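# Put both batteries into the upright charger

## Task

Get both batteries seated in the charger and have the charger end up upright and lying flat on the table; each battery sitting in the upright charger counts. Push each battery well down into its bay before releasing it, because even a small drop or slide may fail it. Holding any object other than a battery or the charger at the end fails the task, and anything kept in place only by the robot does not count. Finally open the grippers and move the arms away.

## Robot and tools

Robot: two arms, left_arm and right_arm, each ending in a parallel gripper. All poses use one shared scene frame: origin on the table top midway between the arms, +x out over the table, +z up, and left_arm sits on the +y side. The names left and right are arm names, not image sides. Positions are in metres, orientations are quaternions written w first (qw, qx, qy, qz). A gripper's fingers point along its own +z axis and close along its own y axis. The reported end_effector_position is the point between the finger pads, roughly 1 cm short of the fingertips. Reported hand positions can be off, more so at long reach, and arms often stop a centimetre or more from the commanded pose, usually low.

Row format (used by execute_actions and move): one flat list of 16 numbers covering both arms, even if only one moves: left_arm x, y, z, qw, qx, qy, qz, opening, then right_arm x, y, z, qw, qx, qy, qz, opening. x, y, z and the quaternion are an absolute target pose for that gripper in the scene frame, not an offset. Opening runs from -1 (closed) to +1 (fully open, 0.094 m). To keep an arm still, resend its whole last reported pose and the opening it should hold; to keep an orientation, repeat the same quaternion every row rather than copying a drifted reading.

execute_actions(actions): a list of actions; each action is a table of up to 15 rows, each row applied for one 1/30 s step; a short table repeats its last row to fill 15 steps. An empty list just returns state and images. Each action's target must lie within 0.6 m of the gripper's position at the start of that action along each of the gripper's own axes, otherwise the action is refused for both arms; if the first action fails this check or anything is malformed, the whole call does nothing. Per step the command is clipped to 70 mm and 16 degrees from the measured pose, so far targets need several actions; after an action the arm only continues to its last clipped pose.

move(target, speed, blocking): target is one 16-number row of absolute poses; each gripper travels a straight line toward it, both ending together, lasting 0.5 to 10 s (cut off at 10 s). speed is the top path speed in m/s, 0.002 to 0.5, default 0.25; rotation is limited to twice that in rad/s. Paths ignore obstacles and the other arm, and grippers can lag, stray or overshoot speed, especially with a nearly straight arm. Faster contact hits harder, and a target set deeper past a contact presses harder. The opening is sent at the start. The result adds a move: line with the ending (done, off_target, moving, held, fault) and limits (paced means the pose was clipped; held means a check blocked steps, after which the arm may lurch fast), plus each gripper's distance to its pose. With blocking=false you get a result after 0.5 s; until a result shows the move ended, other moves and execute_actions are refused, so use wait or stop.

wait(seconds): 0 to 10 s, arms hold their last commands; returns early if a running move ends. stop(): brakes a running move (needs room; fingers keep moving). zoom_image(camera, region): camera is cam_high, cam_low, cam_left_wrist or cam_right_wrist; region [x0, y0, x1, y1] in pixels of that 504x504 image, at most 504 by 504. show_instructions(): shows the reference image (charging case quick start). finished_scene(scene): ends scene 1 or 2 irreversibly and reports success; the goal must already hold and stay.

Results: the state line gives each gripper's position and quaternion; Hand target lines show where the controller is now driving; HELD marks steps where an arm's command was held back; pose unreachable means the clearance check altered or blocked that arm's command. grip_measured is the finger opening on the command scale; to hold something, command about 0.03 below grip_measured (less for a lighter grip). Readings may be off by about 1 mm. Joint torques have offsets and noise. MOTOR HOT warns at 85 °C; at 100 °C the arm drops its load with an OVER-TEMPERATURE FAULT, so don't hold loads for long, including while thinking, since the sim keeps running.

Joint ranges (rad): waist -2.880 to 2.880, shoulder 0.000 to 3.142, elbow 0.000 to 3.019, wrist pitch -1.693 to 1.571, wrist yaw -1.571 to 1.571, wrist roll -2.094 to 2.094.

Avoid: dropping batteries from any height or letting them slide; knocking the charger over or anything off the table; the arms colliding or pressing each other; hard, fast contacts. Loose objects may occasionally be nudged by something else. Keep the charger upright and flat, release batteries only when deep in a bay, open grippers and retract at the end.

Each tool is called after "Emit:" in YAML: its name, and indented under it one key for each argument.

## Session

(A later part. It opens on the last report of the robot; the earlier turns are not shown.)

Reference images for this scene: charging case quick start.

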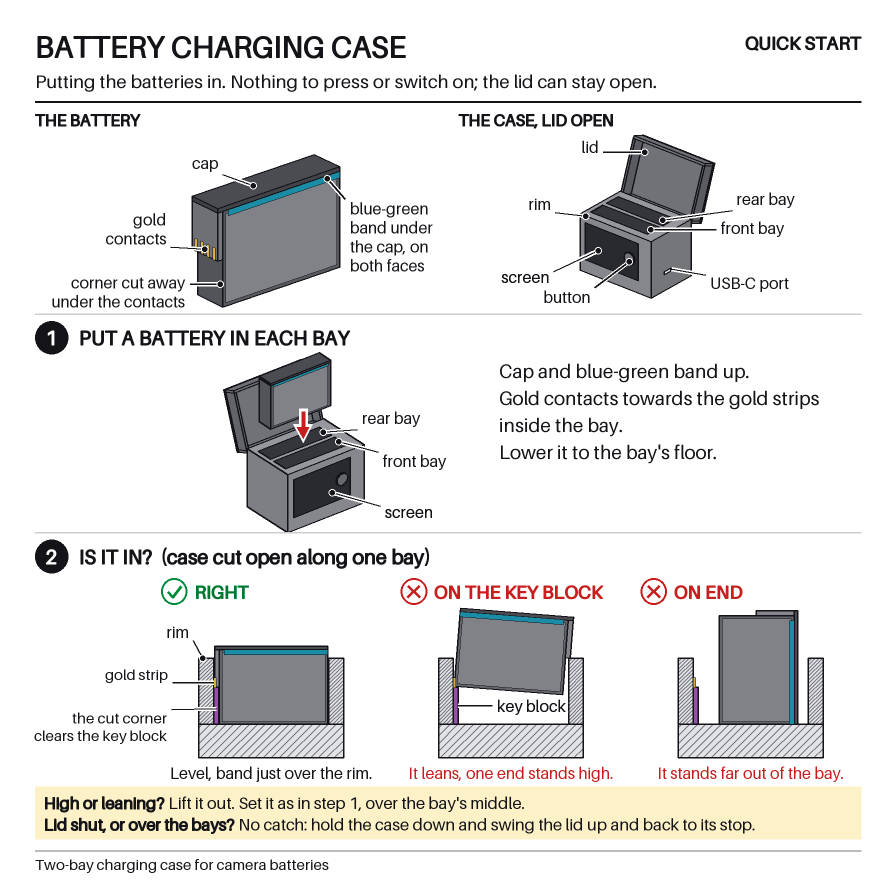

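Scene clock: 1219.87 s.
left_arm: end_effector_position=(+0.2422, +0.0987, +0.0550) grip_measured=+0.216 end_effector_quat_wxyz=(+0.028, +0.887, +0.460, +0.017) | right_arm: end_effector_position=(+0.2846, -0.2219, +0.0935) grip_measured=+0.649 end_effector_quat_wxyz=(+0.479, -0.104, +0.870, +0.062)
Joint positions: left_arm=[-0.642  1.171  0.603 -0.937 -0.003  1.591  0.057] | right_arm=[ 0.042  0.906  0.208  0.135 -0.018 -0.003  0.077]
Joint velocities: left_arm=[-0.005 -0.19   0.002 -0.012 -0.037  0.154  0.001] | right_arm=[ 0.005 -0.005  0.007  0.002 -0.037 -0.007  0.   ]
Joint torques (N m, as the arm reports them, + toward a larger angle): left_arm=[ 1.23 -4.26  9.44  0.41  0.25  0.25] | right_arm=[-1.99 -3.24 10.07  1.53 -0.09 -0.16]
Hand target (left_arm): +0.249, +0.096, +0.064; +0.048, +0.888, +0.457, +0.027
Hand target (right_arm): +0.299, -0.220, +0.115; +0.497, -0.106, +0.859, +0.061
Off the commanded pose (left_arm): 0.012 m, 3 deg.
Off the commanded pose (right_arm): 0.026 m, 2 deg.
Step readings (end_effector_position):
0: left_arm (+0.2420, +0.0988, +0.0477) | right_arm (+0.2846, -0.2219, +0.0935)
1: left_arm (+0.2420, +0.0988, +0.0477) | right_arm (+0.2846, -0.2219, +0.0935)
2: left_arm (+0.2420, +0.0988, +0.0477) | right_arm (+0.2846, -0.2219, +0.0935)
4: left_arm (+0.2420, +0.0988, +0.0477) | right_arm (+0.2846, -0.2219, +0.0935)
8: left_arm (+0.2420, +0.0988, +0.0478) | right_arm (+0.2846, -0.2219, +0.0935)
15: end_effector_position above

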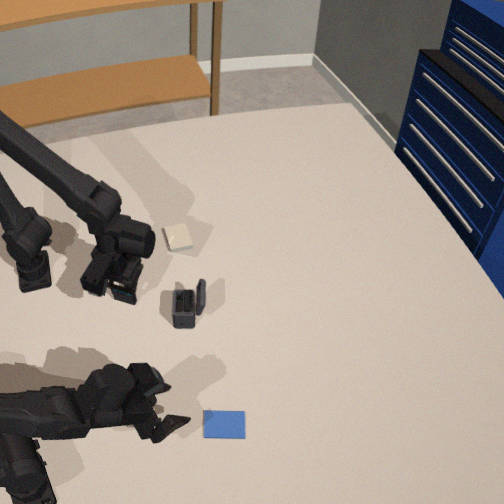

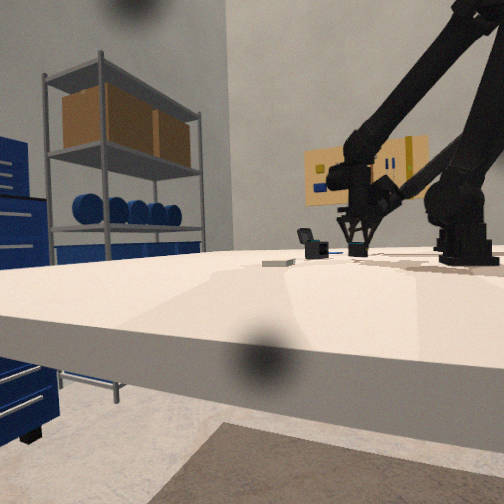

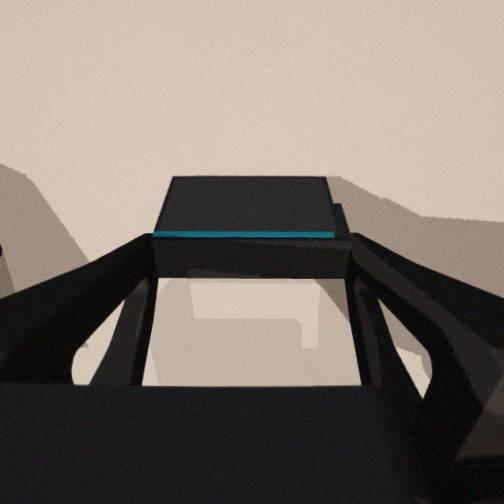

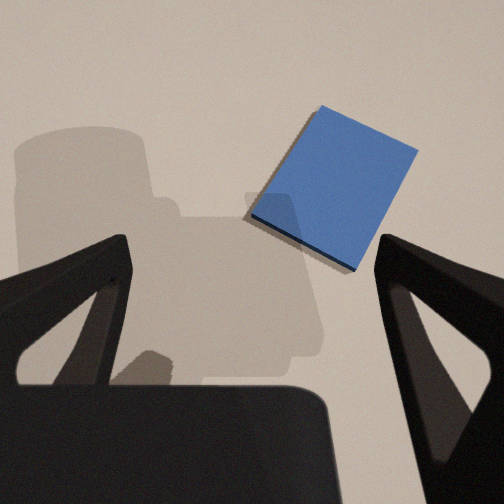

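Emit:
execute_actions:
  actions:
    - [[0.24959,0.09636,0.06373,0.0481,0.8884,0.4591,0.0264,0.18,0.3,-0.22,0.115,0.4963,-0.1056,0.8595,0.061,0.65],[0.24959,0.09636,0.06425,0.0478,0.8877,0.4605,0.0262,0.18,0.3,-0.22,0.115,0.4963,-0.1056,0.8595,0.061,0.65],[0.24959,0.09636,0.0651,0.0474,0.8865,0.4627,0.0258,0.18,0.3,-0.22,0.115,0.4963,-0.1056,0.8595,0.061,0.65],[0.24959,0.09636,0.06625,0.0468,0.885,0.4656,0.0253,0.18,0.3,-0.22,0.115,0.4963,-0.1056,0.8595,0.061,0.65],[0.24959,0.09636,0.06769,0.0461,0.8829,0.4695,0.0246,0.18,0.3,-0.22,0.115,0.4963,-0.1056,0.8595,0.061,0.65],[0.24959,0.09636,0.06941,0.0452,0.8805,0.4741,0.0238,0.18,0.3,-0.22,0.115,0.4963,-0.1056,0.8595,0.061,0.65],[0.24959,0.09636,0.07138,0.0442,0.8776,0.4795,0.023,0.18,0.3,-0.22,0.115,0.4963,-0.1056,0.8595,0.061,0.65],[0.24959,0.09636,0.07358,0.0431,0.8742,0.4856,0.022,0.18,0.3,-0.22,0.115,0.4963,-0.1056,0.8595,0.061,0.65],[0.24959,0.09636,0.076,0.0419,0.8704,0.4923,0.021,0.18,0.3,-0.22,0.115,0.4963,-0.1056,0.8595,0.061,0.65],[0.24959,0.09636,0.07862,0.0406,0.8663,0.4995,0.0199,0.18,0.3,-0.22,0.115,0.4963,-0.1056,0.8595,0.061,0.65],[0.24959,0.09636,0.08142,0.0393,0.8615,0.5077,0.0188,0.18,0.3,-0.22,0.115,0.4963,-0.1056,0.8595,0.061,0.65],[0.24959,0.09636,0.08438,0.0379,0.8564,0.5162,0.0177,0.18,0.3,-0.22,0.115,0.4963,-0.1056,0.8595,0.061,0.65],[0.24959,0.09636,0.08749,0.0364,0.8509,0.5253,0.0165,0.18,0.3,-0.22,0.115,0.4963,-0.1056,0.8595,0.061,0.65],[0.24959,0.09636,0.09072,0.0349,0.8449,0.5349,0.0154,0.18,0.3,-0.22,0.115,0.4963,-0.1056,0.8595,0.061,0.65],[0.24959,0.09636,0.09407,0.0333,0.8384,0.5451,0.0142,0.18,0.3,-0.22,0.115,0.4963,-0.1056,0.8595,0.061,0.65]]
    - [[0.24971,0.09629,0.0975,0.0318,0.8315,0.5556,0.0131,0.18,0.3,-0.22,0.115,0.4963,-0.1056,0.8595,0.061,0.65],[0.25006,0.09609,0.10101,0.0302,0.8241,0.5664,0.012,0.18,0.3,-0.22,0.115,0.4963,-0.1056,0.8595,0.061,0.65],[0.25064,0.09577,0.10457,0.0287,0.8162,0.5777,0.0109,0.18,0.3,-0.22,0.115,0.4963,-0.1056,0.8595,0.061,0.65],[0.25143,0.09532,0.10816,0.0271,0.8079,0.5893,0.0099,0.18,0.3,-0.22,0.115,0.4963,-0.1056,0.8595,0.061,0.65],[0.25242,0.09475,0.11178,0.0257,0.7991,0.6013,0.0089,0.18,0.3,-0.22,0.115,0.4963,-0.1056,0.8595,0.061,0.65],[0.25362,0.09408,0.11539,0.0243,0.7898,0.6133,0.008,0.18,0.3,-0.22,0.115,0.4963,-0.1056,0.8595,0.061,0.65],[0.255,0.09329,0.11898,0.0229,0.7801,0.6257,0.0072,0.18,0.3,-0.22,0.115,0.4963,-0.1056,0.8595,0.061,0.65],[0.25656,0.09241,0.12254,0.0217,0.7698,0.6382,0.0065,0.18,0.3,-0.22,0.115,0.4963,-0.1056,0.8595,0.061,0.65],[0.25829,0.09142,0.12605,0.0206,0.7593,0.6508,0.0058,0.18,0.3,-0.22,0.115,0.4963,-0.1056,0.8595,0.061,0.65],[0.26019,0.09035,0.12948,0.0196,0.7481,0.6635,0.0051,0.18,0.3,-0.22,0.115,0.4963,-0.1056,0.8595,0.061,0.65],[0.26224,0.08919,0.13283,0.0187,0.7366,0.6764,0.0046,0.18,0.3,-0.22,0.115,0.4963,-0.1056,0.8595,0.061,0.65],[0.26443,0.08794,0.13606,0.018,0.7245,0.6892,0.0041,0.18,0.3,-0.22,0.115,0.4963,-0.1056,0.8595,0.061,0.65],[0.26676,0.08662,0.13917,0.0175,0.7121,0.702,0.0037,0.18,0.3,-0.22,0.115,0.4963,-0.1056,0.8595,0.061,0.65],[0.26922,0.08523,0.14213,0.0173,0.6993,0.7148,0.0033,0.18,0.3,-0.22,0.115,0.4963,-0.1056,0.8595,0.061,0.65],[0.27179,0.08377,0.14493,0.0172,0.6861,0.7275,0.003,0.18,0.3,-0.22,0.115,0.4963,-0.1056,0.8595,0.061,0.65]]
    - [[0.27448,0.08225,0.14755,0.0172,0.6725,0.7401,0.0027,0.18,0.3,-0.22,0.115,0.4963,-0.1056,0.8595,0.061,0.65],[0.27726,0.08067,0.14997,0.0173,0.6586,0.7525,0.0024,0.18,0.3,-0.22,0.115,0.4963,-0.1056,0.8595,0.061,0.65],[0.28014,0.07904,0.15217,0.0173,0.6443,0.7648,0.0021,0.18,0.3,-0.22,0.115,0.4963,-0.1056,0.8595,0.061,0.65],[0.2831,0.07736,0.15414,0.0174,0.6296,0.7769,0.0018,0.18,0.3,-0.22,0.115,0.4963,-0.1056,0.8595,0.061,0.65],[0.28614,0.07564,0.15586,0.0174,0.6146,0.7889,0.0014,0.18,0.3,-0.22,0.115,0.4963,-0.1056,0.8595,0.061,0.65],[0.28924,0.07388,0.1573,0.0174,0.5994,0.8004,0.0011,0.18,0.3,-0.22,0.115,0.4963,-0.1056,0.8595,0.061,0.65],[0.2924,0.07209,0.15845,0.0174,0.584,0.8118,0.0008,0.18,0.3,-0.22,0.115,0.4963,-0.1056,0.8595,0.061,0.65],[0.2956,0.07027,0.1593,0.0174,0.5681,0.8229,0.0005,0.18,0.3,-0.22,0.115,0.4963,-0.1056,0.8595,0.061,0.65],[0.29885,0.06843,0.15982,0.0174,0.5522,0.8337,0.0002,0.18,0.3,-0.22,0.115,0.4963,-0.1056,0.8595,0.061,0.65],[0.30213,0.06657,0.16,0.0174,0.5363,0.844,-0.0001,0.18,0.3,-0.22,0.115,0.4963,-0.1056,0.8595,0.061,0.65],[0.30542,0.0647,0.16,0.0174,0.52,0.8542,-0.0004,0.18,0.3,-0.22,0.115,0.4963,-0.1056,0.8595,0.061,0.65],[0.30874,0.06282,0.16,0.0174,0.5036,0.8639,-0.0008,0.18,0.3,-0.22,0.115,0.4963,-0.1056,0.8595,0.061,0.65],[0.31205,0.06094,0.16,0.0174,0.4872,0.8733,-0.0011,0.18,0.3,-0.22,0.115,0.4963,-0.1056,0.8595,0.061,0.65],[0.31537,0.05906,0.16,0.0174,0.4709,0.8822,-0.0014,0.18,0.3,-0.22,0.115,0.4963,-0.1056,0.8595,0.061,0.65],[0.31866,0.05719,0.16,0.0174,0.4545,0.8908,-0.0017,0.18,0.3,-0.22,0.115,0.4963,-0.1056,0.8595,0.061,0.65]]
    - [[0.32194,0.05533,0.16,0.0173,0.4381,0.8989,-0.002,0.18,0.3,-0.22,0.115,0.4963,-0.1056,0.8595,0.061,0.65],[0.32519,0.05349,0.16,0.0173,0.4217,0.9067,-0.0023,0.18,0.3,-0.22,0.115,0.4963,-0.1056,0.8595,0.061,0.65],[0.32839,0.05167,0.16,0.0173,0.4055,0.9141,-0.0026,0.18,0.3,-0.22,0.115,0.4963,-0.1056,0.8595,0.061,0.65],[0.33155,0.04988,0.16,0.0172,0.3893,0.9211,-0.0028,0.18,0.3,-0.22,0.115,0.4963,-0.1056,0.8595,0.061,0.65],[0.33465,0.04812,0.16,0.0172,0.3733,0.9277,-0.0031,0.18,0.3,-0.22,0.115,0.4963,-0.1056,0.8595,0.061,0.65],[0.33769,0.0464,0.15993,0.0171,0.3576,0.9339,-0.0034,0.18,0.3,-0.22,0.115,0.4963,-0.1056,0.8595,0.061,0.65],[0.34065,0.04472,0.15974,0.0171,0.3422,0.9396,-0.0037,0.18,0.3,-0.22,0.115,0.4963,-0.1056,0.8595,0.061,0.65],[0.34353,0.04309,0.15941,0.017,0.3269,0.9451,-0.0039,0.18,0.3,-0.22,0.115,0.4963,-0.1056,0.8595,0.061,0.65],[0.34631,0.04151,0.15898,0.0169,0.312,0.9501,-0.0042,0.18,0.3,-0.22,0.115,0.4963,-0.1056,0.8595,0.061,0.65],[0.349,0.03999,0.15843,0.0169,0.2975,0.9547,-0.0044,0.18,0.3,-0.22,0.115,0.4963,-0.1056,0.8595,0.061,0.65],[0.35157,0.03853,0.15778,0.0168,0.2833,0.959,-0.0046,0.18,0.3,-0.22,0.115,0.4963,-0.1056,0.8595,0.061,0.65],[0.35403,0.03714,0.15704,0.0168,0.2696,0.963,-0.0049,0.18,0.3,-0.22,0.115,0.4963,-0.1056,0.8595,0.061,0.65],[0.35636,0.03582,0.1562,0.0167,0.2563,0.9666,-0.0051,0.18,0.3,-0.22,0.115,0.4963,-0.1056,0.8595,0.061,0.65],[0.35855,0.03457,0.15529,0.0166,0.2436,0.9699,-0.0053,0.18,0.3,-0.22,0.115,0.4963,-0.1056,0.8595,0.061,0.65],[0.3606,0.03341,0.1543,0.0166,0.2314,0.9729,-0.0055,0.18,0.3,-0.22,0.115,0.4963,-0.1056,0.8595,0.061,0.65]]
    - [[0.3625,0.03234,0.15324,0.0165,0.2197,0.9756,-0.0057,0.18,0.3,-0.22,0.115,0.4963,-0.1056,0.8595,0.061,0.65],[0.36423,0.03135,0.15212,0.0164,0.2086,0.978,-0.0059,0.18,0.3,-0.22,0.115,0.4963,-0.1056,0.8595,0.061,0.65],[0.36579,0.03047,0.15094,0.0164,0.1982,0.9802,-0.006,0.18,0.3,-0.22,0.115,0.4963,-0.1056,0.8595,0.061,0.65],[0.36717,0.02968,0.14972,0.0163,0.1884,0.9821,-0.0062,0.18,0.3,-0.22,0.115,0.4963,-0.1056,0.8595,0.061,0.65],[0.36837,0.02901,0.14845,0.0163,0.1791,0.9838,-0.0063,0.18,0.3,-0.22,0.115,0.4963,-0.1056,0.8595,0.061,0.65],[0.36936,0.02844,0.14715,0.0162,0.1709,0.9853,-0.0065,0.18,0.3,-0.22,0.115,0.4963,-0.1056,0.8595,0.061,0.65],[0.37015,0.02799,0.14583,0.0162,0.1633,0.9866,-0.0066,0.18,0.3,-0.22,0.115,0.4963,-0.1056,0.8595,0.061,0.65],[0.37073,0.02767,0.14448,0.0161,0.1564,0.9877,-0.0067,0.18,0.3,-0.22,0.115,0.4963,-0.1056,0.8595,0.061,0.65],[0.37108,0.02747,0.14312,0.0161,0.1504,0.9886,-0.0068,0.18,0.3,-0.22,0.115,0.4963,-0.1056,0.8595,0.061,0.65],[0.3712,0.0274,0.14175,0.016,0.1452,0.9894,-0.0069,0.18,0.3,-0.22,0.115,0.4963,-0.1056,0.8595,0.061,0.65],[0.3712,0.0274,0.14038,0.016,0.1409,0.99,-0.0069,0.18,0.3,-0.22,0.115,0.4963,-0.1056,0.8595,0.061,0.65],[0.3712,0.0274,0.13902,0.016,0.1376,0.9905,-0.007,0.18,0.3,-0.22,0.115,0.4963,-0.1056,0.8595,0.061,0.65],[0.3712,0.0274,0.13767,0.016,0.1352,0.9908,-0.007,0.18,0.3,-0.22,0.115,0.4963,-0.1056,0.8595,0.061,0.65],[0.3712,0.0274,0.13635,0.016,0.1336,0.991,-0.0071,0.18,0.3,-0.22,0.115,0.4963,-0.1056,0.8595,0.061,0.65],[0.3712,0.0274,0.13505,0.016,0.1331,0.9911,-0.0071,0.18,0.3,-0.22,0.115,0.4963,-0.1056,0.8595,0.061,0.65]]
    - [[0.3712,0.0274,0.13378,0.016,0.1331,0.9911,-0.0071,0.18,0.3,-0.22,0.115,0.4963,-0.1056,0.8595,0.061,0.65],[0.3712,0.0274,0.13256,0.016,0.1331,0.9911,-0.0071,0.18,0.3,-0.22,0.115,0.4963,-0.1056,0.8595,0.061,0.65],[0.3712,0.0274,0.13138,0.016,0.1331,0.9911,-0.0071,0.18,0.3,-0.22,0.115,0.4963,-0.1056,0.8595,0.061,0.65],[0.3712,0.0274,0.13026,0.016,0.1331,0.9911,-0.0071,0.18,0.3,-0.22,0.115,0.4963,-0.1056,0.8595,0.061,0.65],[0.3712,0.0274,0.1292,0.016,0.1331,0.9911,-0.0071,0.18,0.3,-0.22,0.115,0.4963,-0.1056,0.8595,0.061,0.65],[0.3712,0.0274,0.12821,0.016,0.1331,0.9911,-0.0071,0.18,0.3,-0.22,0.115,0.4963,-0.1056,0.8595,0.061,0.65],[0.3712,0.0274,0.1273,0.016,0.1331,0.9911,-0.0071,0.18,0.3,-0.22,0.115,0.4963,-0.1056,0.8595,0.061,0.65],[0.3712,0.0274,0.12646,0.016,0.1331,0.9911,-0.0071,0.18,0.3,-0.22,0.115,0.4963,-0.1056,0.8595,0.061,0.65],[0.3712,0.0274,0.12572,0.016,0.1331,0.9911,-0.0071,0.18,0.3,-0.22,0.115,0.4963,-0.1056,0.8595,0.061,0.65],[0.3712,0.0274,0.12507,0.016,0.1331,0.9911,-0.0071,0.18,0.3,-0.22,0.115,0.4963,-0.1056,0.8595,0.061,0.65],[0.3712,0.0274,0.12452,0.016,0.1331,0.9911,-0.0071,0.18,0.3,-0.22,0.115,0.4963,-0.1056,0.8595,0.061,0.65],[0.3712,0.0274,0.12409,0.016,0.1331,0.9911,-0.0071,0.18,0.3,-0.22,0.115,0.4963,-0.1056,0.8595,0.061,0.65],[0.3712,0.0274,0.12376,0.016,0.1331,0.9911,-0.0071,0.18,0.3,-0.22,0.115,0.4963,-0.1056,0.8595,0.061,0.65],[0.3712,0.0274,0.12357,0.016,0.1331,0.9911,-0.0071,0.18,0.3,-0.22,0.115,0.4963,-0.1056,0.8595,0.061,0.65],[0.3712,0.0274,0.1235,0.016,0.1331,0.9911,-0.0071,0.18,0.3,-0.22,0.115,0.4963,-0.1056,0.8595,0.061,0.65]]

Scene clock: 1296.57 s.
left_arm: end_effector_position=(+0.3587, +0.0308, +0.1217) grip_measured=+0.216 end_effector_quat_wxyz=(+0.005, +0.145, +0.989, -0.004) | right_arm: end_effector_position=(+0.2846, -0.2219, +0.0935) grip_measured=+0.649 end_effector_quat_wxyz=(+0.479, -0.104, +0.870, +0.062)
Joint positions: left_arm=[-0.618  1.476  1.083 -1.165  0.002 -0.279  0.057] | right_arm=[ 0.042  0.906  0.208  0.135 -0.018 -0.003  0.077]
Joint velocities: left_arm=[-0.005  0.015 -0.012  0.032  0.022  0.007 -0.001] | right_arm=[-0.015 -0.005 -0.012 -0.002 -0.022  0.051 -0.001]
Joint torques (N m, as the arm reports them, + toward a larger angle): left_arm=[ 1.15 -7.51 11.91  0.26 -0.1  -0.03] | right_arm=[-2.07 -3.28 10.04  1.54 -0.09 -0.15]
Hand target (left_arm): +0.371, +0.028, +0.124; +0.016, +0.134, +0.991, -0.007
Hand target (right_arm): +0.299, -0.220, +0.115; +0.497, -0.106, +0.859, +0.061
Off the commanded pose (left_arm): 0.013 m, 2 deg.
Off the commanded pose (right_arm): 0.026 m, 2 deg.
Step readings (end_effector_position; steps 1 to 15: 1st action; 16 to 30: 2nd action; 31 to 45: 3rd action; 46 to 60: 4th action; 61 to 75: 5th action; 76 to 90: 6th action):
0: left_arm (+0.2429, +0.0982, +0.0578) | right_arm (+0.2846, -0.2219, +0.0935)
1: left_arm (+0.2429, +0.0982, +0.0578) | right_arm (+0.2846, -0.2219, +0.0935)
2: left_arm (+0.2429, +0.0982, +0.0578) | right_arm (+0.2846, -0.2219, +0.0935)
4: left_arm (+0.2429, +0.0982, +0.0578) | right_arm (+0.2846, -0.2219, +0.0935)
8: left_arm (+0.2415, +0.0991, +0.0578) | right_arm (+0.2846, -0.2219, +0.0935)
15: left_arm (+0.2295, +0.1070, +0.0621) | right_arm (+0.2846, -0.2219, +0.0935)
16: left_arm (+0.2286, +0.1076, +0.0643) | right_arm (+0.2846, -0.2219, +0.0935)
17: left_arm (+0.2284, +0.1077, +0.0672) | right_arm (+0.2846, -0.2219, +0.0935)
19: left_arm (+0.2296, +0.1070, +0.0744) | right_arm (+0.2846, -0.2219, +0.0935)
23: left_arm (+0.2359, +0.1029, +0.0913) | right_arm (+0.2846, -0.2219, +0.0935)
30: left_arm (+0.2506, +0.0944, +0.1223) | right_arm (+0.2846, -0.2219, +0.0935)
31: left_arm (+0.2531, +0.0928, +0.1265) | right_arm (+0.2846, -0.2219, +0.0935)
32: left_arm (+0.2560, +0.0912, +0.1304) | right_arm (+0.2846, -0.2219, +0.0935)
34: left_arm (+0.2619, +0.0877, +0.1368) | right_arm (+0.2846, -0.2219, +0.0935)
38: left_arm (+0.2744, +0.0804, +0.1441) | right_arm (+0.2846, -0.2219, +0.0935)
45: left_arm (+0.2948, +0.0685, +0.1451) | right_arm (+0.2846, -0.2219, +0.0935)
46: left_arm (+0.2977, +0.0667, +0.1450) | right_arm (+0.2846, -0.2219, +0.0935)
47: left_arm (+0.3006, +0.0652, +0.1448) | right_arm (+0.2846, -0.2219, +0.0935)
49: left_arm (+0.3066, +0.0618, +0.1446) | right_arm (+0.2846, -0.2219, +0.0935)
53: left_arm (+0.3185, +0.0549, +0.1448) | right_arm (+0.2846, -0.2219, +0.0935)
60: left_arm (+0.3356, +0.0444, +0.1432) | right_arm (+0.2846, -0.2219, +0.0935)
61: left_arm (+0.3374, +0.0433, +0.1424) | right_arm (+0.2846, -0.2219, +0.0935)
62: left_arm (+0.3388, +0.0424, +0.1414) | right_arm (+0.2846, -0.2219, +0.0935)
64: left_arm (+0.3418, +0.0406, +0.1389) | right_arm (+0.2846, -0.2219, +0.0935)
68: left_arm (+0.3459, +0.0380, +0.1333) | right_arm (+0.2846, -0.2219, +0.0935)
75: left_arm (+0.3509, +0.0354, +0.1273) | right_arm (+0.2846, -0.2219, +0.0935)
76: left_arm (+0.3517, +0.0350, +0.1270) | right_arm (+0.2846, -0.2219, +0.0935)
77: left_arm (+0.3524, +0.0346, +0.1267) | right_arm (+0.2846, -0.2219, +0.0935)
79: left_arm (+0.3538, +0.0338, +0.1260) | right_arm (+0.2846, -0.2219, +0.0935)
83: left_arm (+0.3563, +0.0324, +0.1244) | right_arm (+0.2846, -0.2219, +0.0935)
90: end_effector_position above

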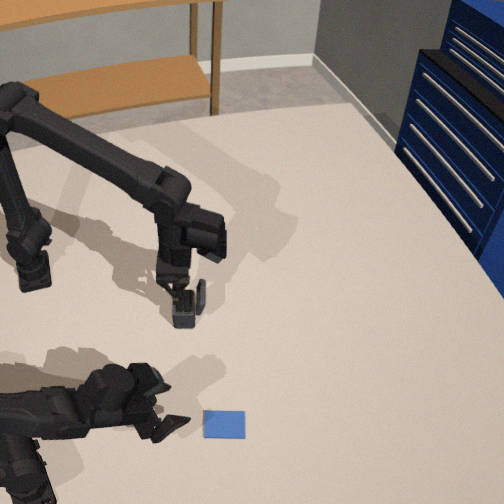

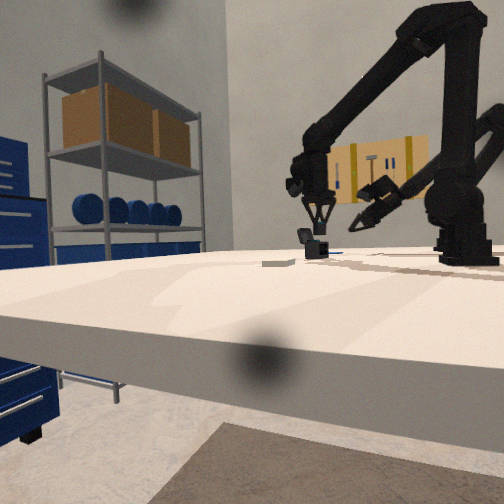

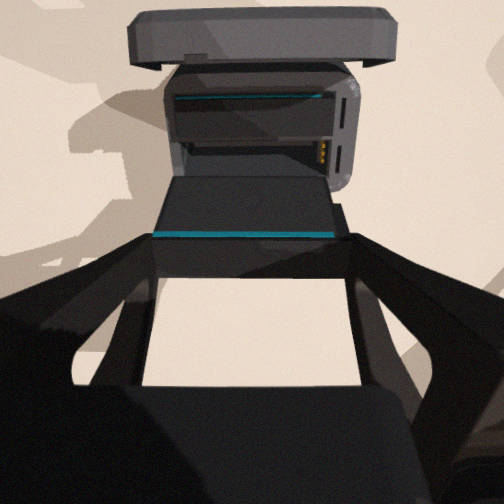

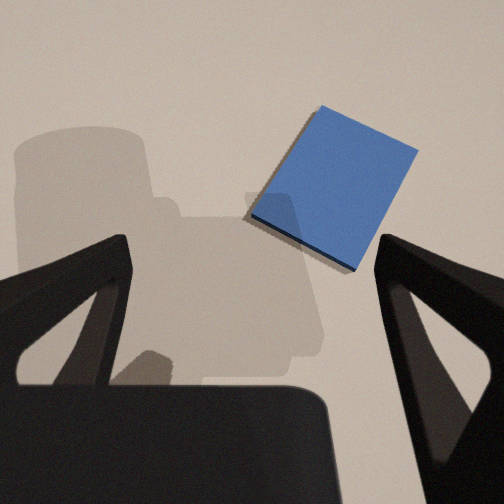

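Emit:
execute_actions:
  actions: []

Emit:
zoom_image:
  camera: "cam_left_wrist"
  region: [140, 60, 380, 250]

Emit:
zoom_image:
  camera: "cam_low"
  region: [285, 205, 355, 265]

Scene clock: 1310.17 s.
left_arm: end_effector_position=(+0.3589, +0.0307, +0.1216) grip_measured=+0.216 end_effector_quat_wxyz=(+0.006, +0.144, +0.990, -0.004) | right_arm: end_effector_position=(+0.2846, -0.2219, +0.0935) grip_measured=+0.649 end_effector_quat_wxyz=(+0.479, -0.104, +0.870, +0.062)
Joint positions: left_arm=[-0.618  1.477  1.083 -1.163  0.002 -0.28   0.057] | right_arm=[ 0.042  0.906  0.208  0.135 -0.018 -0.003  0.077]
Joint velocities: left_arm=[-0.005  0.005 -0.017 -0.002  0.022 -0.051  0.001] | right_arm=[ 0.005 -0.005 -0.007 -0.007 -0.051 -0.037 -0.001]
Joint torques (N m, as the arm reports them, + toward a larger angle): left_arm=[ 1.17 -7.34 11.93  0.43 -0.1  -0.04] | right_arm=[-1.97 -3.3  10.04  1.55 -0.09 -0.15]
Hand target (left_arm): +0.371, +0.028, +0.124; +0.016, +0.134, +0.991, -0.007
Hand target (right_arm): +0.299, -0.220, +0.115; +0.497, -0.106, +0.859, +0.061
Off the commanded pose (left_arm): 0.013 m, 2 deg.
Off the commanded pose (right_arm): 0.026 m, 2 deg.

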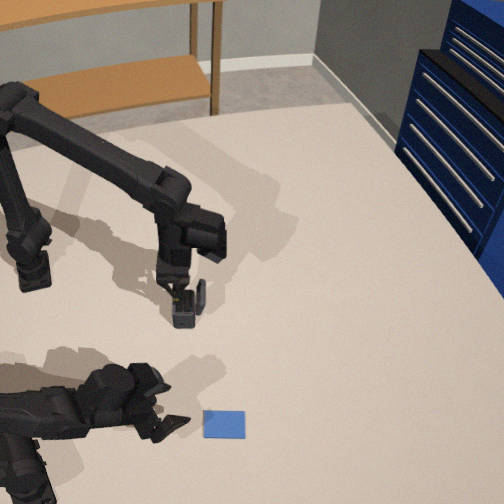

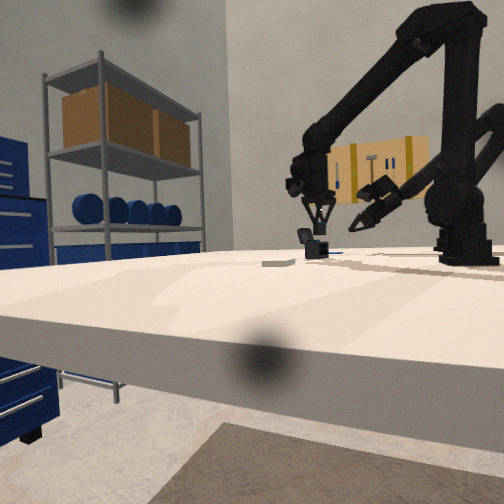

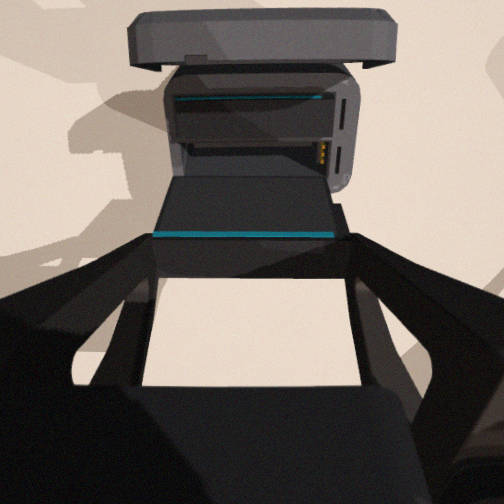

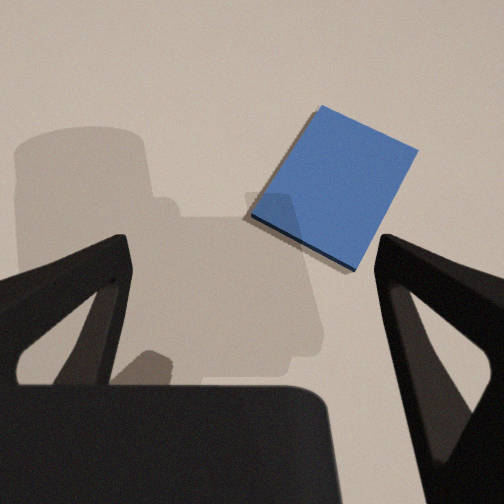

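Region (140, 60, 380, 250) of cam_left_wrist's 504x504 image, scaled by 2.100, with more detail than that image has; it fills the top 399 rows of this view, and the rest is white.

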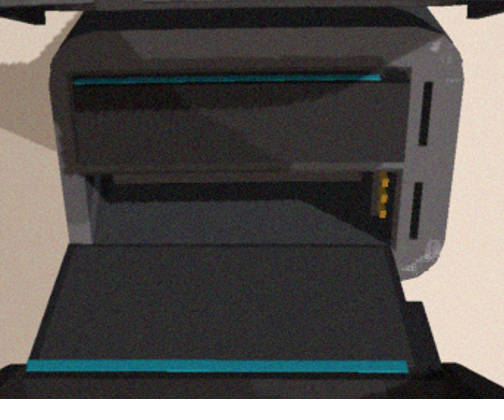

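Region (285, 205, 355, 265) of cam_low's 504x504 image, scaled by 7.200, with more detail than that image has; it fills the top 432 rows of this view, and the rest is white.

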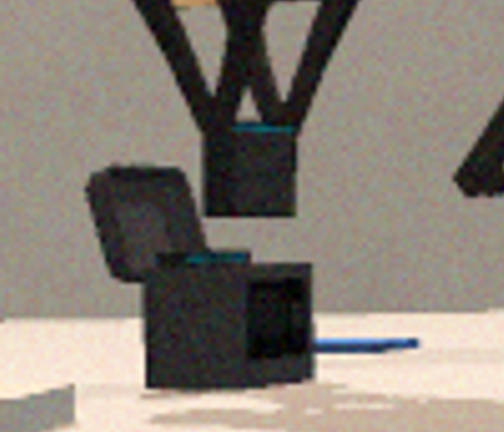

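Emit:
zoom_image:
  camera: "cam_left_wrist"
  region: [155, 85, 265, 195]

Emit:
zoom_image:
  camera: "cam_left_wrist"
  region: [255, 85, 365, 195]

Region (155, 85, 265, 195) of cam_left_wrist's 504x504 image, scaled by 4.582, with more detail than that image has.

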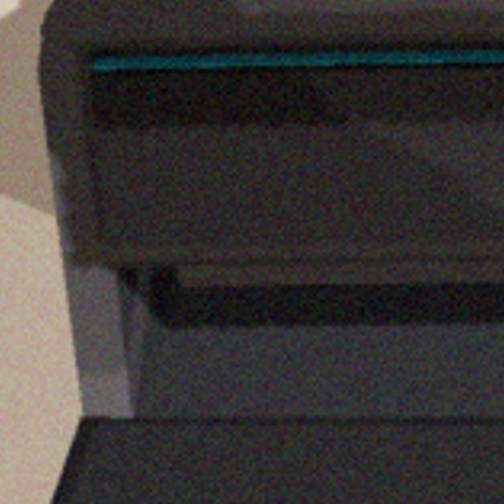

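Region (255, 85, 365, 195) of cam_left_wrist's 504x504 image, scaled by 4.582, with more detail than that image has.

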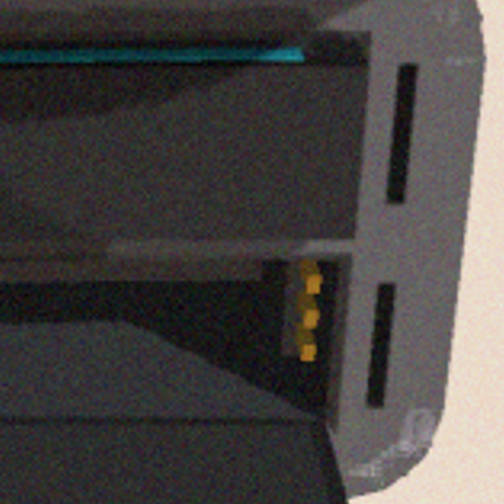

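Emit:
execute_actions:
  actions:
    - [[0.3711,0.02736,0.12333,0.016,0.1331,0.9911,-0.0071,0.18,0.3,-0.22,0.115,0.4963,-0.1056,0.8595,0.061,0.65],[0.37083,0.02726,0.12284,0.016,0.1331,0.9911,-0.0071,0.18,0.3,-0.22,0.115,0.4963,-0.1056,0.8595,0.061,0.65],[0.3704,0.0271,0.1221,0.016,0.1331,0.9911,-0.0071,0.18,0.3,-0.22,0.115,0.4963,-0.1056,0.8595,0.061,0.65],[0.36985,0.0269,0.12113,0.016,0.1331,0.9911,-0.0071,0.18,0.3,-0.22,0.115,0.4963,-0.1056,0.8595,0.061,0.65],[0.36921,0.02666,0.12,0.016,0.1331,0.9911,-0.0071,0.18,0.3,-0.22,0.115,0.4963,-0.1056,0.8595,0.061,0.65],[0.3685,0.02639,0.11875,0.016,0.1331,0.9911,-0.0071,0.18,0.3,-0.22,0.115,0.4963,-0.1056,0.8595,0.061,0.65],[0.36774,0.02611,0.11742,0.016,0.1331,0.9911,-0.0071,0.18,0.3,-0.22,0.115,0.4963,-0.1056,0.8595,0.061,0.65],[0.36698,0.02583,0.11608,0.016,0.1331,0.9911,-0.0071,0.18,0.3,-0.22,0.115,0.4963,-0.1056,0.8595,0.061,0.65],[0.36622,0.02555,0.11475,0.016,0.1331,0.9911,-0.0071,0.18,0.3,-0.22,0.115,0.4963,-0.1056,0.8595,0.061,0.65],[0.36551,0.02528,0.1135,0.016,0.1331,0.9911,-0.0071,0.18,0.3,-0.22,0.115,0.4963,-0.1056,0.8595,0.061,0.65],[0.36487,0.02504,0.11237,0.016,0.1331,0.9911,-0.0071,0.18,0.3,-0.22,0.115,0.4963,-0.1056,0.8595,0.061,0.65],[0.36432,0.02484,0.1114,0.016,0.1331,0.9911,-0.0071,0.18,0.3,-0.22,0.115,0.4963,-0.1056,0.8595,0.061,0.65],[0.36389,0.02468,0.11066,0.016,0.1331,0.9911,-0.0071,0.18,0.3,-0.22,0.115,0.4963,-0.1056,0.8595,0.061,0.65],[0.36362,0.02458,0.11017,0.016,0.1331,0.9911,-0.0071,0.18,0.3,-0.22,0.115,0.4963,-0.1056,0.8595,0.061,0.65],[0.36352,0.02454,0.11,0.016,0.1331,0.9911,-0.0071,0.18,0.3,-0.22,0.115,0.4963,-0.1056,0.8595,0.061,0.65]]

Scene clock: 1395.00 s.
left_arm: end_effector_position=(+0.3611, +0.0294, +0.1159) grip_measured=+0.216 end_effector_quat_wxyz=(+0.014, +0.138, +0.990, -0.008) | right_arm: end_effector_position=(+0.2846, -0.2219, +0.0935) grip_measured=+0.649 end_effector_quat_wxyz=(+0.479, -0.104, +0.870, +0.062)
Joint positions: left_arm=[-0.618  1.477  1.067 -1.128  0.002 -0.293  0.057] | right_arm=[ 0.042  0.906  0.208  0.135 -0.018 -0.003  0.077]
Joint velocities: left_arm=[-0.005  0.015 -0.081  0.042 -0.066 -0.11  -0.   ] | right_arm=[-0.005  0.015  0.002 -0.017 -0.022  0.022  0.   ]
Joint torques (N m, as the arm reports them, + toward a larger angle): left_arm=[ 0.07 -7.24 10.34  0.46 -0.1   0.  ] | right_arm=[-2.01 -3.27 10.06  1.55 -0.09 -0.16]
Hand target (left_arm): +0.363, +0.025, +0.110; +0.016, +0.133, +0.991, -0.007
Hand target (right_arm): +0.299, -0.220, +0.115; +0.497, -0.106, +0.859, +0.061
Off the commanded pose (left_arm): 0.008 m, 1 deg.
Off the commanded pose (right_arm): 0.026 m, 2 deg.
Step readings (end_effector_position):
0: left_arm (+0.3589, +0.0307, +0.1216) | right_arm (+0.2846, -0.2219, +0.0935)
1: left_arm (+0.3589, +0.0307, +0.1216) | right_arm (+0.2846, -0.2219, +0.0935)
2: left_arm (+0.3590, +0.0306, +0.1216) | right_arm (+0.2846, -0.2219, +0.0935)
4: left_arm (+0.3595, +0.0303, +0.1216) | right_arm (+0.2846, -0.2219, +0.0935)
8: left_arm (+0.3618, +0.0288, +0.1217) | right_arm (+0.2846, -0.2219, +0.0935)
15: end_effector_position above

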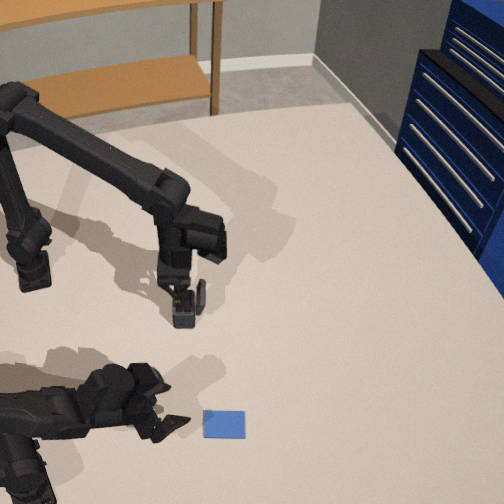

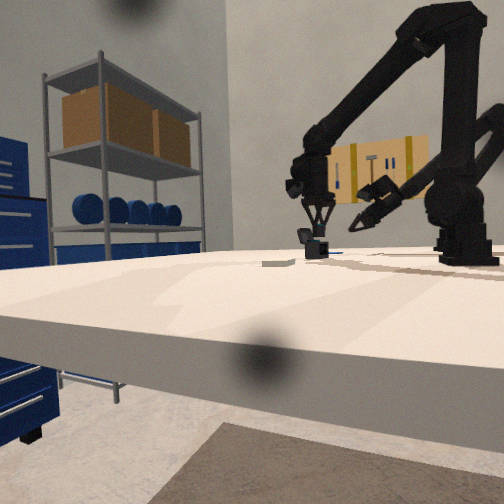

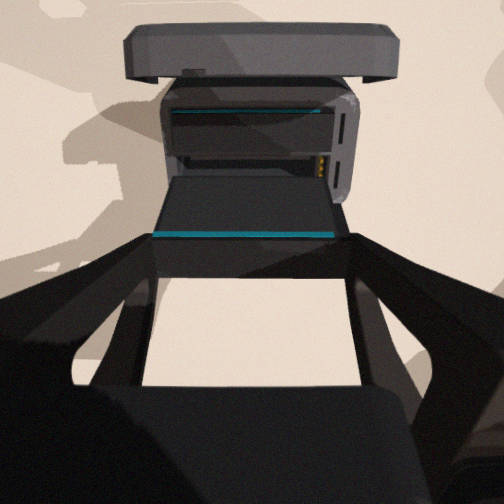

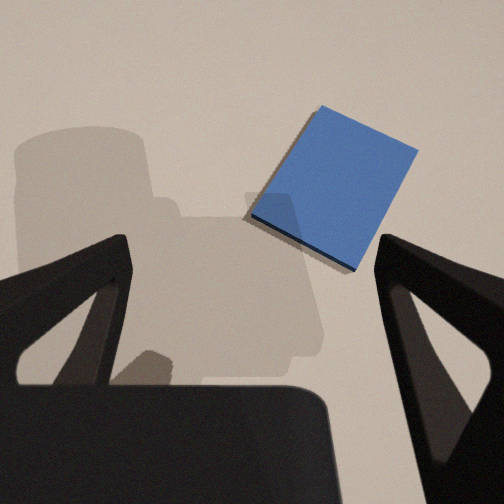

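Emit:
execute_actions:
  actions: []

Emit:
zoom_image:
  camera: "cam_left_wrist"
  region: [155, 95, 265, 205]

Emit:
zoom_image:
  camera: "cam_left_wrist"
  region: [255, 95, 365, 205]

Emit:
zoom_image:
  camera: "cam_low"
  region: [295, 215, 343, 263]

Scene clock: 1396.97 s.
left_arm: end_effector_position=(+0.3604, +0.0298, +0.1134) grip_measured=+0.216 end_effector_quat_wxyz=(+0.013, +0.136, +0.991, -0.007) | right_arm: end_effector_position=(+0.2846, -0.2219, +0.0935) grip_measured=+0.649 end_effector_quat_wxyz=(+0.479, -0.104, +0.870, +0.062)
Joint positions: left_arm=[-0.618  1.481  1.064 -1.125  0.002 -0.296  0.057] | right_arm=[ 0.042  0.906  0.208  0.135 -0.018 -0.003  0.077]
Joint velocities: left_arm=[-0.005 -0.024  0.002  0.002  0.007  0.037 -0.001] | right_arm=[ 0.005 -0.005  0.002 -0.012  0.051  0.051 -0.   ]
Joint torques (N m, as the arm reports them, + toward a larger angle): left_arm=[ 0.06 -7.4  10.28  0.47 -0.1  -0.04] | right_arm=[-2.02 -3.22 10.06  1.54 -0.09 -0.15]
Hand target (left_arm): +0.363, +0.025, +0.110; +0.016, +0.133, +0.991, -0.007
Hand target (right_arm): +0.299, -0.220, +0.115; +0.497, -0.106, +0.859, +0.061
Off the commanded pose (left_arm): 0.007 m, 1 deg.
Off the commanded pose (right_arm): 0.026 m, 2 deg.

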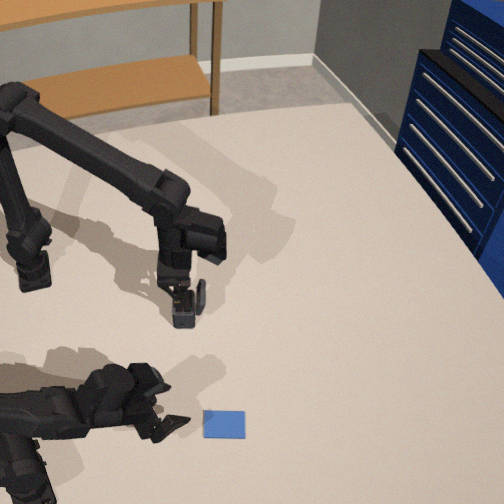

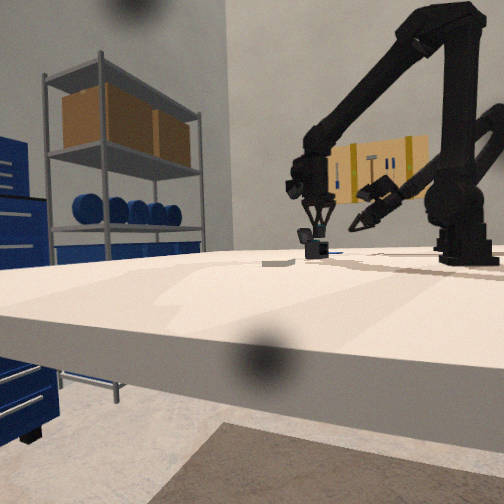

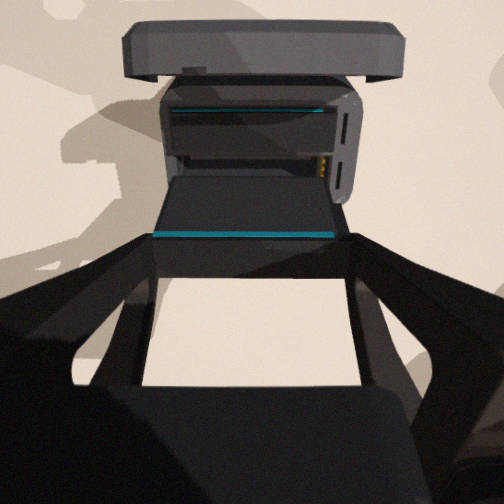

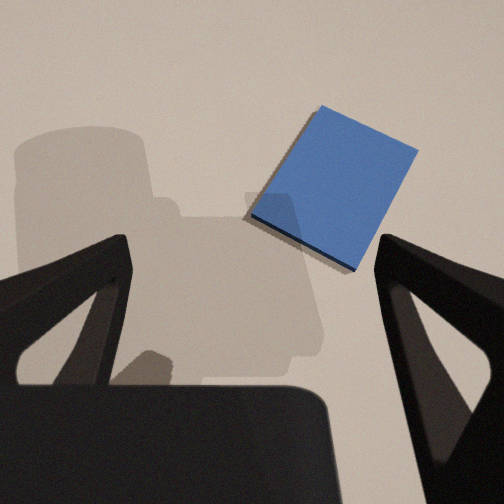

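Region (155, 95, 265, 205) of cam_left_wrist's 504x504 image, scaled by 4.582, with more detail than that image has.

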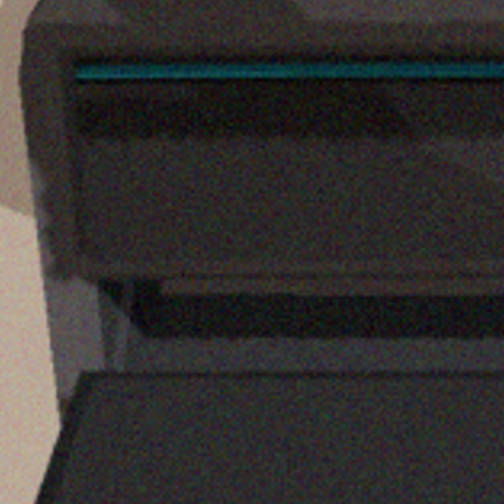

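Region (255, 95, 365, 205) of cam_left_wrist's 504x504 image, scaled by 4.582, with more detail than that image has.

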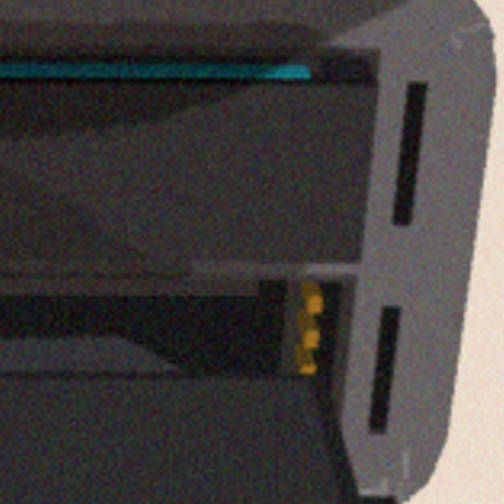

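Region (295, 215, 343, 263) of cam_low's 504x504 image, scaled by 10.500, with more detail than that image has.

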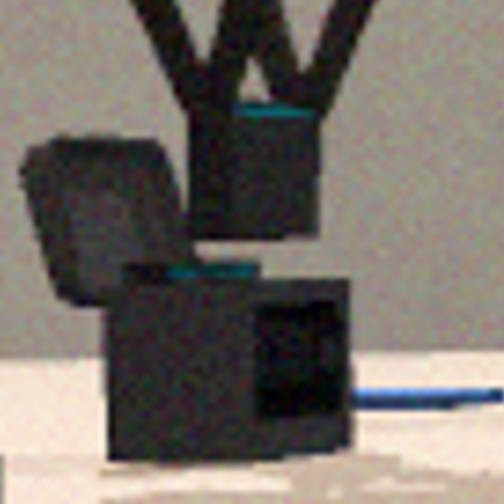

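Emit:
zoom_image:
  camera: "cam_high"
  region: [160, 265, 215, 320]

Emit:
zoom_image:
  camera: "cam_low"
  region: [305, 217, 335, 241]

Emit:
zoom_image:
  camera: "cam_left_wrist"
  region: [130, 215, 190, 260]

Emit:
zoom_image:
  camera: "cam_left_wrist"
  region: [315, 195, 375, 255]

Region (160, 265, 215, 320) of cam_high's 504x504 image, scaled by 9.164, with more detail than that image has.

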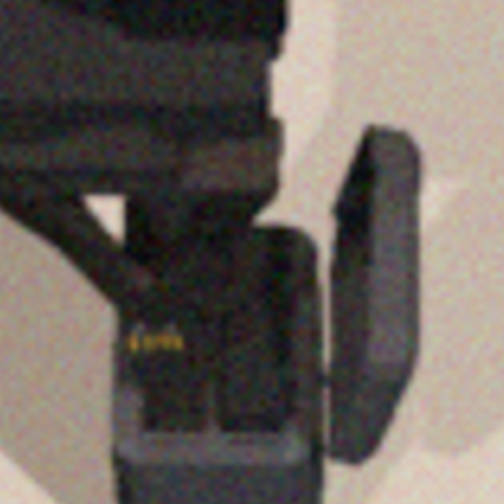

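Region (305, 217, 335, 241) of cam_low's 504x504 image, scaled by 16.800, with more detail than that image has; it fills the top 403 rows of this view, and the rest is white.

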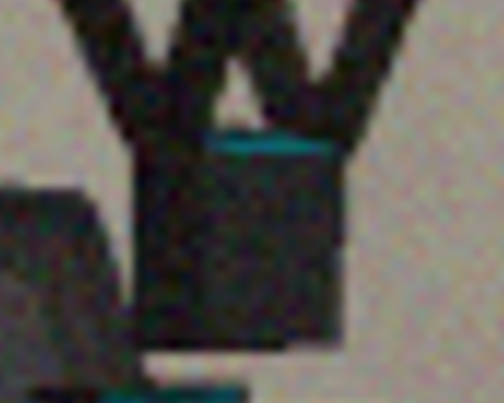

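Region (130, 215, 190, 260) of cam_left_wrist's 504x504 image, scaled by 8.400, with more detail than that image has; it fills the top 378 rows of this view, and the rest is white.

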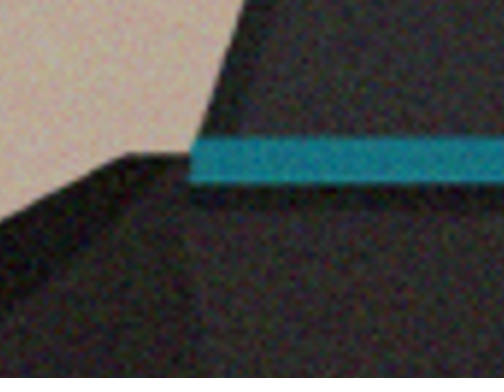

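Region (315, 195, 375, 255) of cam_left_wrist's 504x504 image, scaled by 8.400, with more detail than that image has.

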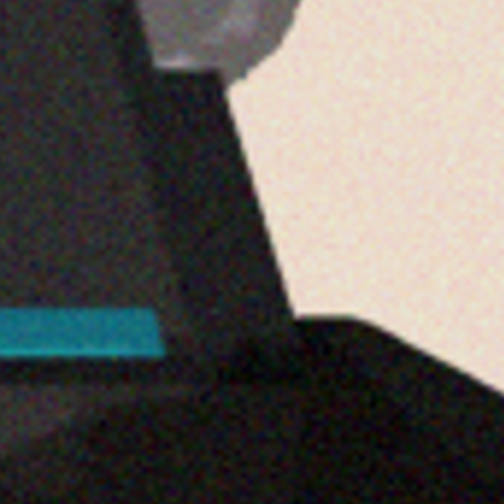

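Emit:
execute_actions:
  actions:
    - [[0.36353,0.02452,0.10989,0.016,0.1331,0.9911,-0.0071,0.18,0.3,-0.22,0.115,0.4963,-0.1056,0.8595,0.061,0.65],[0.36357,0.02448,0.10957,0.0161,0.1331,0.9911,-0.0071,0.18,0.3,-0.22,0.115,0.4963,-0.1056,0.8595,0.061,0.65],[0.36363,0.02441,0.10908,0.0162,0.1331,0.9911,-0.0072,0.18,0.3,-0.22,0.115,0.4963,-0.1056,0.8595,0.061,0.65],[0.3637,0.02433,0.10846,0.0164,0.1331,0.9911,-0.0073,0.18,0.3,-0.22,0.115,0.4963,-0.1056,0.8595,0.061,0.65],[0.36378,0.02423,0.10772,0.0166,0.1331,0.9911,-0.0074,0.18,0.3,-0.22,0.115,0.4963,-0.1056,0.8595,0.061,0.65],[0.36388,0.02411,0.1069,0.0168,0.1331,0.9911,-0.0075,0.18,0.3,-0.22,0.115,0.4963,-0.1056,0.8595,0.061,0.65],[0.36397,0.024,0.10604,0.017,0.1331,0.9911,-0.0076,0.18,0.3,-0.22,0.115,0.4963,-0.1056,0.8595,0.061,0.65],[0.36408,0.02387,0.10516,0.0173,0.1331,0.9911,-0.0076,0.18,0.3,-0.22,0.115,0.4963,-0.1056,0.8595,0.061,0.65],[0.36417,0.02376,0.1043,0.0175,0.1331,0.9911,-0.0077,0.18,0.3,-0.22,0.115,0.4963,-0.1056,0.8595,0.061,0.65],[0.36427,0.02364,0.10348,0.0177,0.1331,0.9911,-0.0078,0.18,0.3,-0.22,0.115,0.4963,-0.1056,0.8595,0.061,0.65],[0.36435,0.02354,0.10274,0.0179,0.1331,0.9911,-0.0079,0.18,0.3,-0.22,0.115,0.4963,-0.1056,0.8595,0.061,0.65],[0.36442,0.02346,0.10212,0.0181,0.1331,0.9911,-0.008,0.18,0.3,-0.22,0.115,0.4963,-0.1056,0.8595,0.061,0.65],[0.36448,0.02339,0.10163,0.0182,0.1331,0.9911,-0.0081,0.18,0.3,-0.22,0.115,0.4963,-0.1056,0.8595,0.061,0.65],[0.36452,0.02335,0.10131,0.0183,0.1331,0.9911,-0.0081,0.18,0.3,-0.22,0.115,0.4963,-0.1056,0.8595,0.061,0.65],[0.36453,0.02333,0.1012,0.0183,0.1331,0.9911,-0.0081,0.18,0.3,-0.22,0.115,0.4963,-0.1056,0.8595,0.061,0.65]]

Scene clock: 1444.83 s.
left_arm: end_effector_position=(+0.3620, +0.0288, +0.1064) grip_measured=+0.216 end_effector_quat_wxyz=(+0.016, +0.136, +0.991, -0.009) | right_arm: end_effector_position=(+0.2846, -0.2219, +0.0935) grip_measured=+0.649 end_effector_quat_wxyz=(+0.479, -0.104, +0.870, +0.062)
Joint positions: left_arm=[-0.618  1.489  1.053 -1.098  0.002 -0.297  0.057] | right_arm=[ 0.042  0.906  0.208  0.135 -0.018 -0.003  0.077]
Joint velocities: left_arm=[ 0.005  0.024 -0.032  0.027  0.007 -0.007 -0.002] | right_arm=[-0.005 -0.015  0.002 -0.017  0.022 -0.022  0.001]
Joint torques (N m, as the arm reports them, + toward a larger angle): left_arm=[ 0.01 -7.73 10.03  0.4  -0.1   0.01] | right_arm=[-1.98 -3.29 10.07  1.56 -0.09 -0.15]
Hand target (left_arm): +0.364, +0.023, +0.101; +0.018, +0.133, +0.991, -0.008
Hand target (right_arm): +0.299, -0.220, +0.115; +0.497, -0.106, +0.859, +0.061
Off the commanded pose (left_arm): 0.008 m, 0 deg.
Off the commanded pose (right_arm): 0.026 m, 2 deg.
Step readings (end_effector_position):
0: left_arm (+0.3604, +0.0298, +0.1134) | right_arm (+0.2846, -0.2219, +0.0935)
1: left_arm (+0.3604, +0.0298, +0.1134) | right_arm (+0.2846, -0.2219, +0.0935)
2: left_arm (+0.3604, +0.0298, +0.1134) | right_arm (+0.2846, -0.2219, +0.0935)
4: left_arm (+0.3607, +0.0296, +0.1134) | right_arm (+0.2846, -0.2219, +0.0935)
8: left_arm (+0.3623, +0.0286, +0.1129) | right_arm (+0.2846, -0.2219, +0.0935)
15: end_effector_position above

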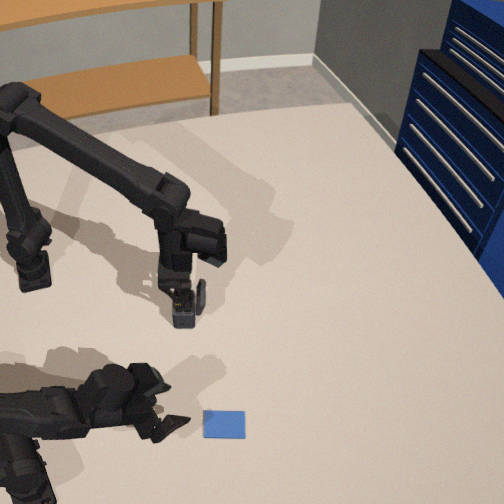

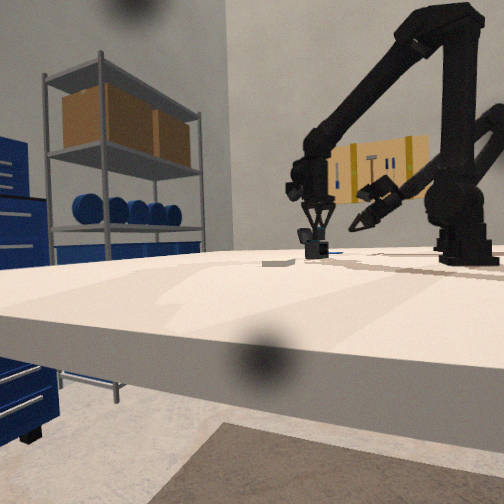

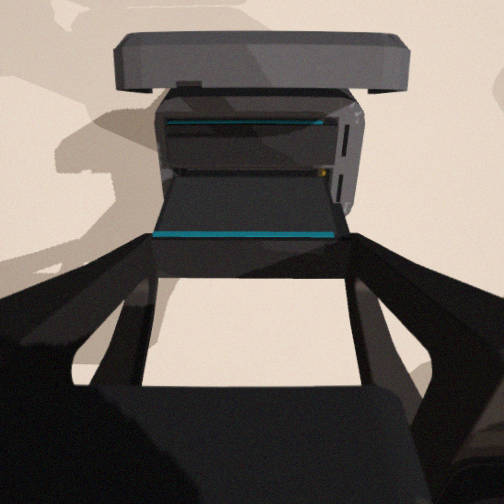

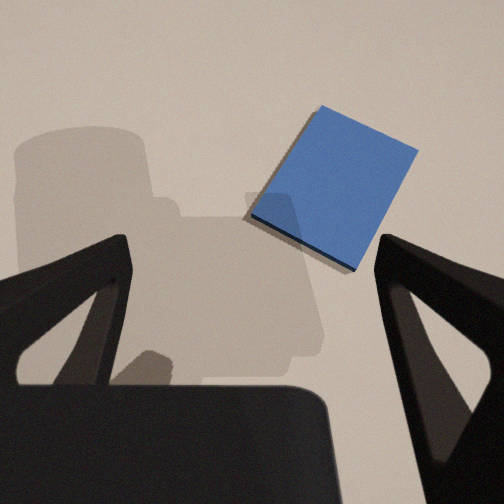

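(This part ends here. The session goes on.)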